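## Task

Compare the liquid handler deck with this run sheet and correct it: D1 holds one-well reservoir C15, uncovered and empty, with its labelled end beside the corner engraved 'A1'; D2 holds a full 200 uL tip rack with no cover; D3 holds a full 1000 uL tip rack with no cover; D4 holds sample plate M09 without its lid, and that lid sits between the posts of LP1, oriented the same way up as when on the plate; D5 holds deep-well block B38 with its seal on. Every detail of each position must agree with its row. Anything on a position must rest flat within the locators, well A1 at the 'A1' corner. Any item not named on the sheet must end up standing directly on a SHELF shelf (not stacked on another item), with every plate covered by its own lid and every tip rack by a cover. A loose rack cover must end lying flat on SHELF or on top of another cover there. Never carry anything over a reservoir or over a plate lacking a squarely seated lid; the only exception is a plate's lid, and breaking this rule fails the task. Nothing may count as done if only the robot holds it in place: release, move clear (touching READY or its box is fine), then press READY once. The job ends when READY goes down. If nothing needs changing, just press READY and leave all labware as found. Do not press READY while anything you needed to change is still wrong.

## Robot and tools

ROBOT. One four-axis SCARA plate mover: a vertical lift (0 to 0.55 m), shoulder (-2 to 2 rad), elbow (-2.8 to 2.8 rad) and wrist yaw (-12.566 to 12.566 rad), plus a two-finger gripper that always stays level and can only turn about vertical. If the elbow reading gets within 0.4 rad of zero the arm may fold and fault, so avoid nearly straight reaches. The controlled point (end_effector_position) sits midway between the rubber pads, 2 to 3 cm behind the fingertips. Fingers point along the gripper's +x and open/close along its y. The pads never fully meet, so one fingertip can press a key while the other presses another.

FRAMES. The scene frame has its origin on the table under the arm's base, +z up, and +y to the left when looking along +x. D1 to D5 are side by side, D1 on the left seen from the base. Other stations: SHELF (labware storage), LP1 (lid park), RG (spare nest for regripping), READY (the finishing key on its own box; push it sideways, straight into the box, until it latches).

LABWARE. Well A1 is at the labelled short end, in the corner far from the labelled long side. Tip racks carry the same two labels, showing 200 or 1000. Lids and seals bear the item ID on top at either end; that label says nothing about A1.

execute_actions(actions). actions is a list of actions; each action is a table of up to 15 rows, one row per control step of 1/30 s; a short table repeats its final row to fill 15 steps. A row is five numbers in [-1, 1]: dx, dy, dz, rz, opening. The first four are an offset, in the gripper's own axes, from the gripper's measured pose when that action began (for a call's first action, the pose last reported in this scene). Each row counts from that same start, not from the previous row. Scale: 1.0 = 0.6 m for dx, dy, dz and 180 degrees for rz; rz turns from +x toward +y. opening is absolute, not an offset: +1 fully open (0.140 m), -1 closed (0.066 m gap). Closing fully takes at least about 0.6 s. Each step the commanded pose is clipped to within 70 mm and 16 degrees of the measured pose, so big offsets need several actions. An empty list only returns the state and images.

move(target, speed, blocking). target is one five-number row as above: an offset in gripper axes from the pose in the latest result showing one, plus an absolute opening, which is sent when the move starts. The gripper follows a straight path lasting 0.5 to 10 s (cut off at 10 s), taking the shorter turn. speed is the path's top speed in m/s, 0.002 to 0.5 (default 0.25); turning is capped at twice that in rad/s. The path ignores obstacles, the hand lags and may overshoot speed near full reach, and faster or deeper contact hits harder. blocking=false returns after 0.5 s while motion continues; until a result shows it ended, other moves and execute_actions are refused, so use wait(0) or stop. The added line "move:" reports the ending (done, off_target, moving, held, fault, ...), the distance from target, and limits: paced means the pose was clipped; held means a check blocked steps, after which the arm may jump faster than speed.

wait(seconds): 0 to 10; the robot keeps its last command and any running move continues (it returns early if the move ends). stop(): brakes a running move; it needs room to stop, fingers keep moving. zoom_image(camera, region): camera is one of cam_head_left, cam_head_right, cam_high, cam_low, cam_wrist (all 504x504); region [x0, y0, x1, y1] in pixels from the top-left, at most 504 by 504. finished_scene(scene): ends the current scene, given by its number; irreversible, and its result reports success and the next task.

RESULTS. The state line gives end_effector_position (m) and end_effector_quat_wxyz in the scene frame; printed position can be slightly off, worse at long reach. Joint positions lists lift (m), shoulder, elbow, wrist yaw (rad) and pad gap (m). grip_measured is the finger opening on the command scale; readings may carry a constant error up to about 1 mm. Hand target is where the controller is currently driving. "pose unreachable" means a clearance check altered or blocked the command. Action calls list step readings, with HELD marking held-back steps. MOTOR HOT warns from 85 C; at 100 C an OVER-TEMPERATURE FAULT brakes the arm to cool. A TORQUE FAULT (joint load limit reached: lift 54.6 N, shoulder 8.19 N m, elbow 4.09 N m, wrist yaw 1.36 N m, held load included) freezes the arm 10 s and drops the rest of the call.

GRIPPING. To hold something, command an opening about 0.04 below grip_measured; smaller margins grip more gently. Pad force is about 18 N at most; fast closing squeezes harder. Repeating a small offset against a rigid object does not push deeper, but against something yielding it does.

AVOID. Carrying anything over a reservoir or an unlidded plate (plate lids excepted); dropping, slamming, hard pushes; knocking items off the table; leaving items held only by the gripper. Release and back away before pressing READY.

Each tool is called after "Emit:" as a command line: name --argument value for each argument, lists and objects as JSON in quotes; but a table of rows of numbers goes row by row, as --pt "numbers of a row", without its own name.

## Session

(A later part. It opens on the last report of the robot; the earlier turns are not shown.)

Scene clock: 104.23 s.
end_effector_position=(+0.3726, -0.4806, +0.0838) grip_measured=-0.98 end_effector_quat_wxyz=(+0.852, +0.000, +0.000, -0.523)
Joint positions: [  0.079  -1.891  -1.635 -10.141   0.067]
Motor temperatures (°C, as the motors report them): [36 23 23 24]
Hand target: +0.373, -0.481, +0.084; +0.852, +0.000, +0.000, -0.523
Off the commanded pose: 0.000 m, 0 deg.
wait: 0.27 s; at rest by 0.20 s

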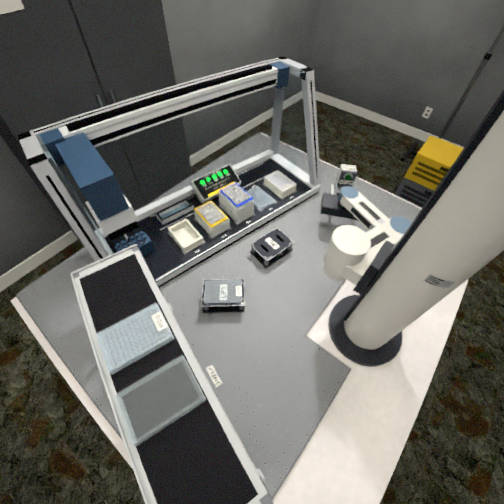

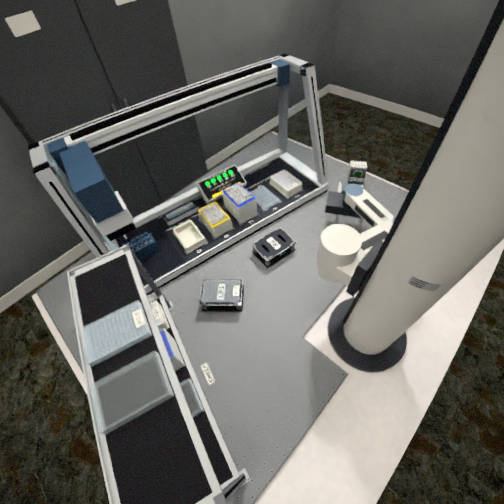

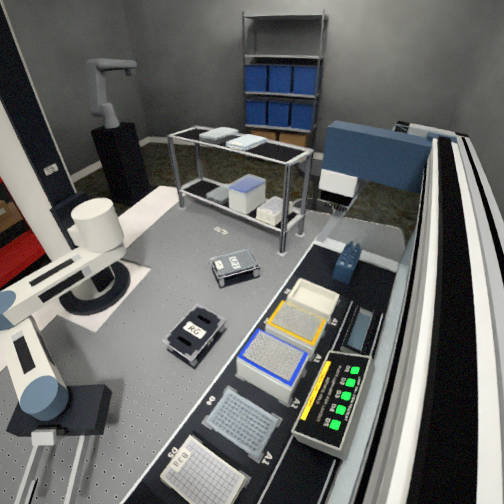

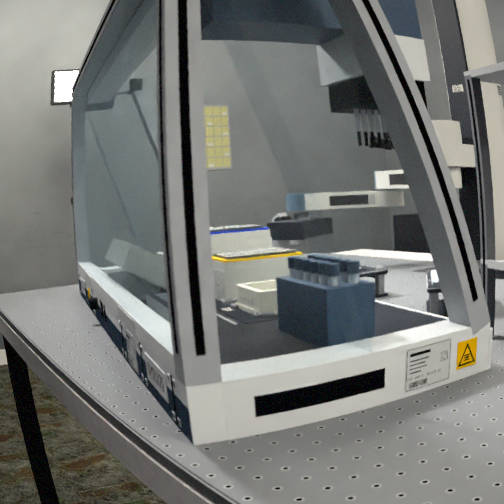

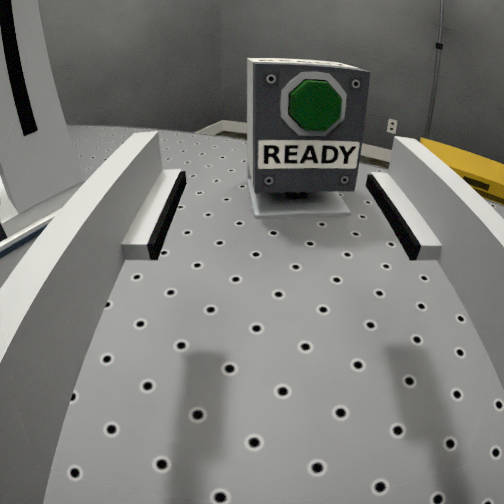

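Emit:
execute_actions --actions '[[[0.015,0.003,-0.001,0.004,-1],[0.03,0.006,-0.002,0.008,-1],[0.047,0.009,-0.003,0.013,-1],[0.064,0.012,-0.003,0.0175,-1],[0.079,0.015,-0.003,0.0215,-1],[0.0907,0.0172,-0.003,0.0248,-1]]]'

Emit:
zoom_image --camera "cam_wrist" --region '[260, 50, 480, 270]'

Scene clock: 107.30 s.
end_effector_position=(+0.4066, -0.5243, +0.0820) grip_measured=-0.98 end_effector_quat_wxyz=(+0.872, +0.000, +0.000, -0.490)
Joint positions: [ 0.077 -1.729 -1.977 -9.884  0.067]
Motor temperatures (°C, as the motors report them): [36 23 23 24]
Hand target: +0.406, -0.524, +0.082; +0.872, +0.000, +0.000, -0.490
Off the commanded pose: 0.000 m, 0 deg.
Step readings (end_effector_position):
0: (+0.3726, -0.4806, +0.0838)
1: (+0.3727, -0.4807, +0.0838)
2: (+0.3741, -0.4825, +0.0837)
4: (+0.3809, -0.4914, +0.0829)
8: (+0.3993, -0.5140, +0.0820)
15: end_effector_position above

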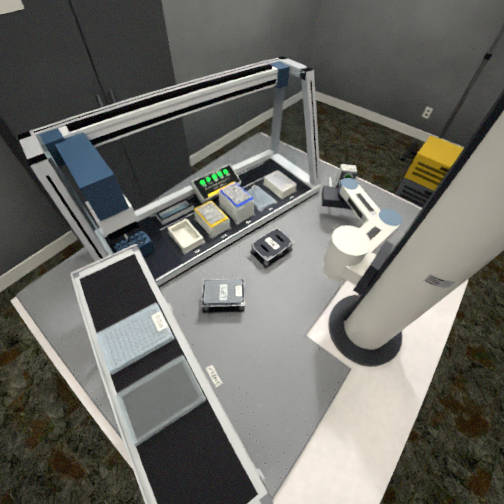

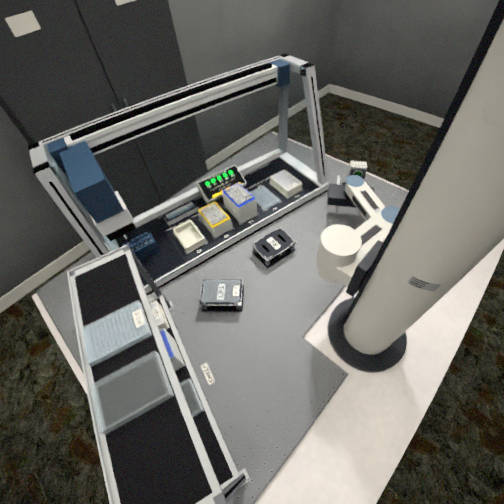

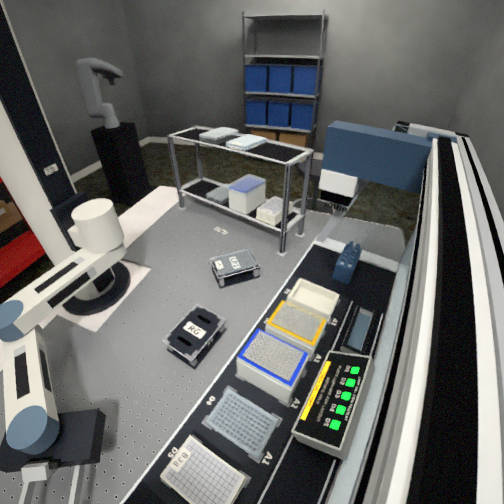

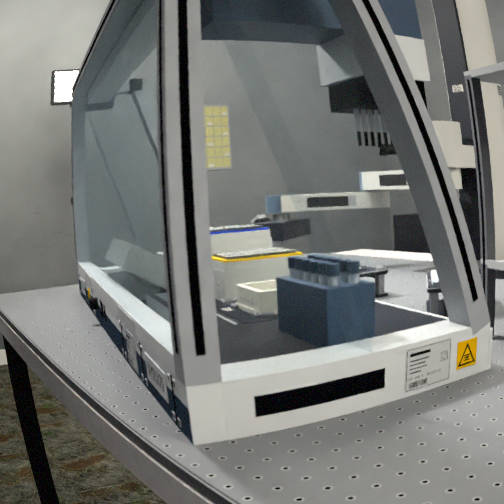

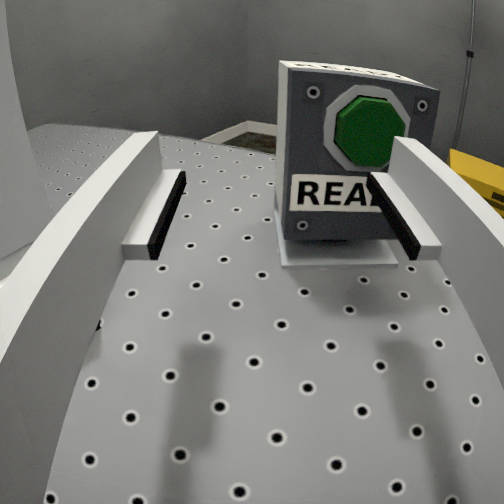

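Region (260, 50, 480, 270) of cam_wrist's 504x504 image, scaled by 2.291, with more detail than that image has.

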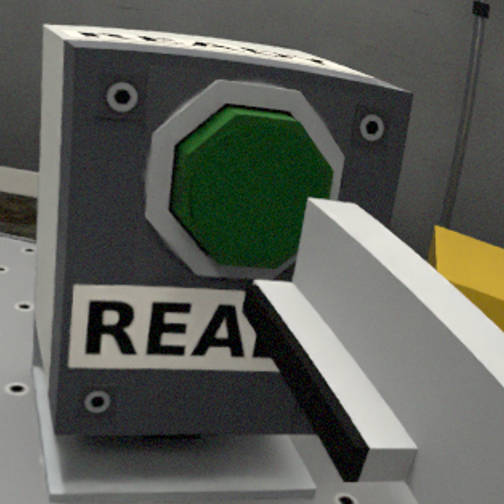

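Emit:
zoom_image --camera "cam_head_left" --region '[150, 150, 330, 270]'

Emit:
zoom_image --camera "cam_high" --region '[140, 270, 380, 504]'

Emit:
zoom_image --camera "cam_high" --region '[160, 115, 330, 295]'

Region (150, 150, 330, 270) of cam_head_left's 504x504 image, scaled by 2.800, with more detail than that image has.

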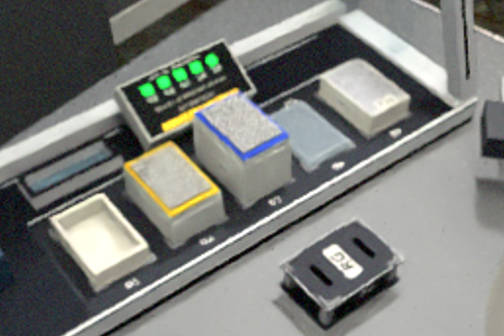

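Region (140, 270, 380, 504) of cam_high's 504x504 image, scaled by 2.100, with more detail than that image has; it fills the top 491 rows of this view, and the rest is white.

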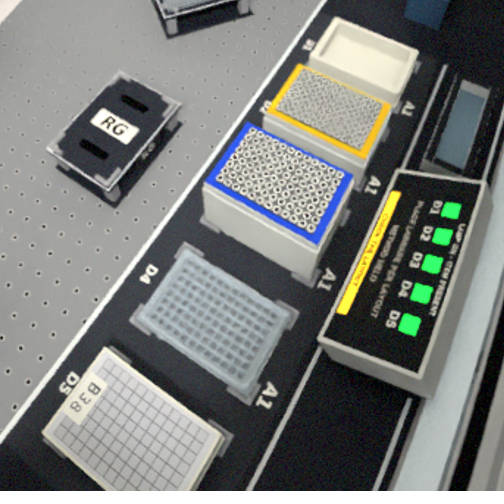

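Region (160, 115, 330, 295) of cam_high's 504x504 image, scaled by 2.800, with more detail than that image has.

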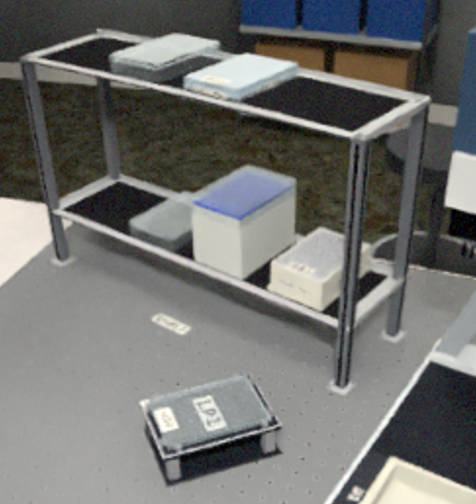

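Emit:
execute_actions --actions '[[[0.010,0,0.002,0,-1],[0.020,0,0.004,0,-1],[0.028,0,0.004,0,-1],[0.032,0,0.004,0,-1],[0.035,0,0.004,0,-1],[0.038,0,0.004,0,-1],[0.041,0,0.004,0,-1],[0.0435,0,0.004,0,-1],[0.046,0,0.004,0,-1],[0.0485,0,0.004,0,-1],[0.051,0,0.004,0,-1],[0.0535,0,0.004,0,-1]]]'

Emit:
zoom_image --camera "cam_wrist" --region '[280, 50, 504, 270]'

Scene clock: 109.33 s.
end_effector_position=(+0.4208, -0.5473, +0.0844) grip_measured=-0.98 end_effector_quat_wxyz=(+0.872, +0.000, +0.000, -0.490)
Joint positions: [ 0.079 -1.627 -2.179 -9.784  0.067]
Motor temperatures (°C, as the motors report them): [36 23 23 24]
Step readings (end_effector_position):
0: (+0.4066, -0.5243, +0.0820)
1: (+0.4066, -0.5245, +0.0821)
2: (+0.4073, -0.5261, +0.0824)
4: (+0.4115, -0.5331, +0.0840)
8: (+0.4185, -0.5437, +0.0845)
9: (+0.4196, -0.5455, +0.0845)
The task's run has ended: the event that ends the task has happened.

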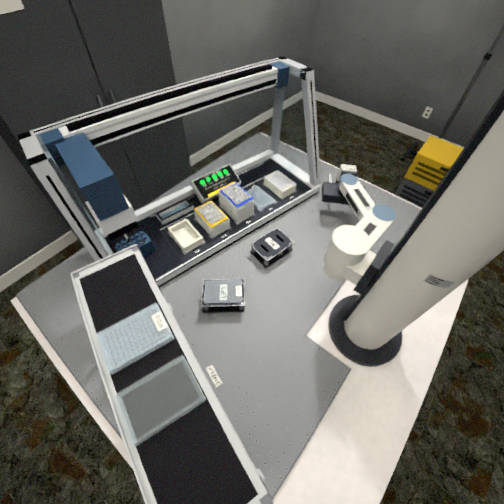

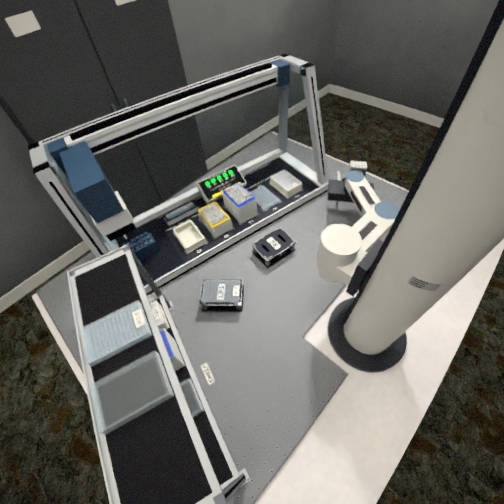

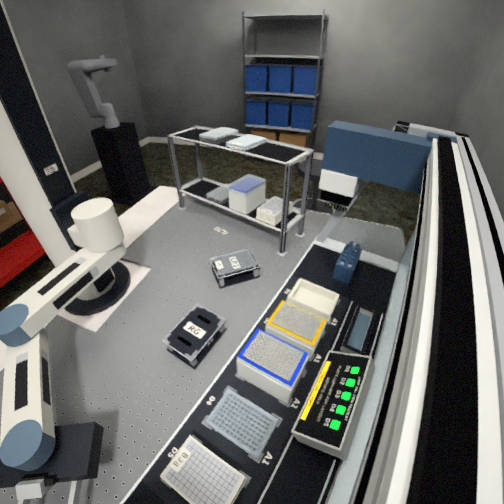

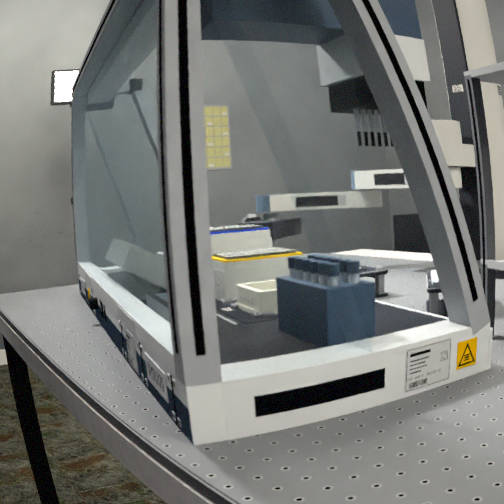

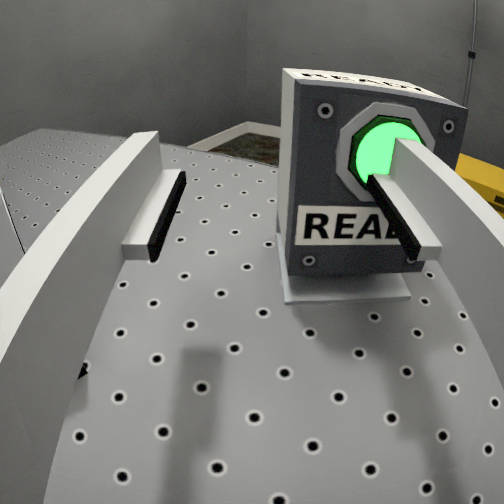

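Episode already finished.

Emit:
finished_scene --scene 2

The scene is finished: the task was done.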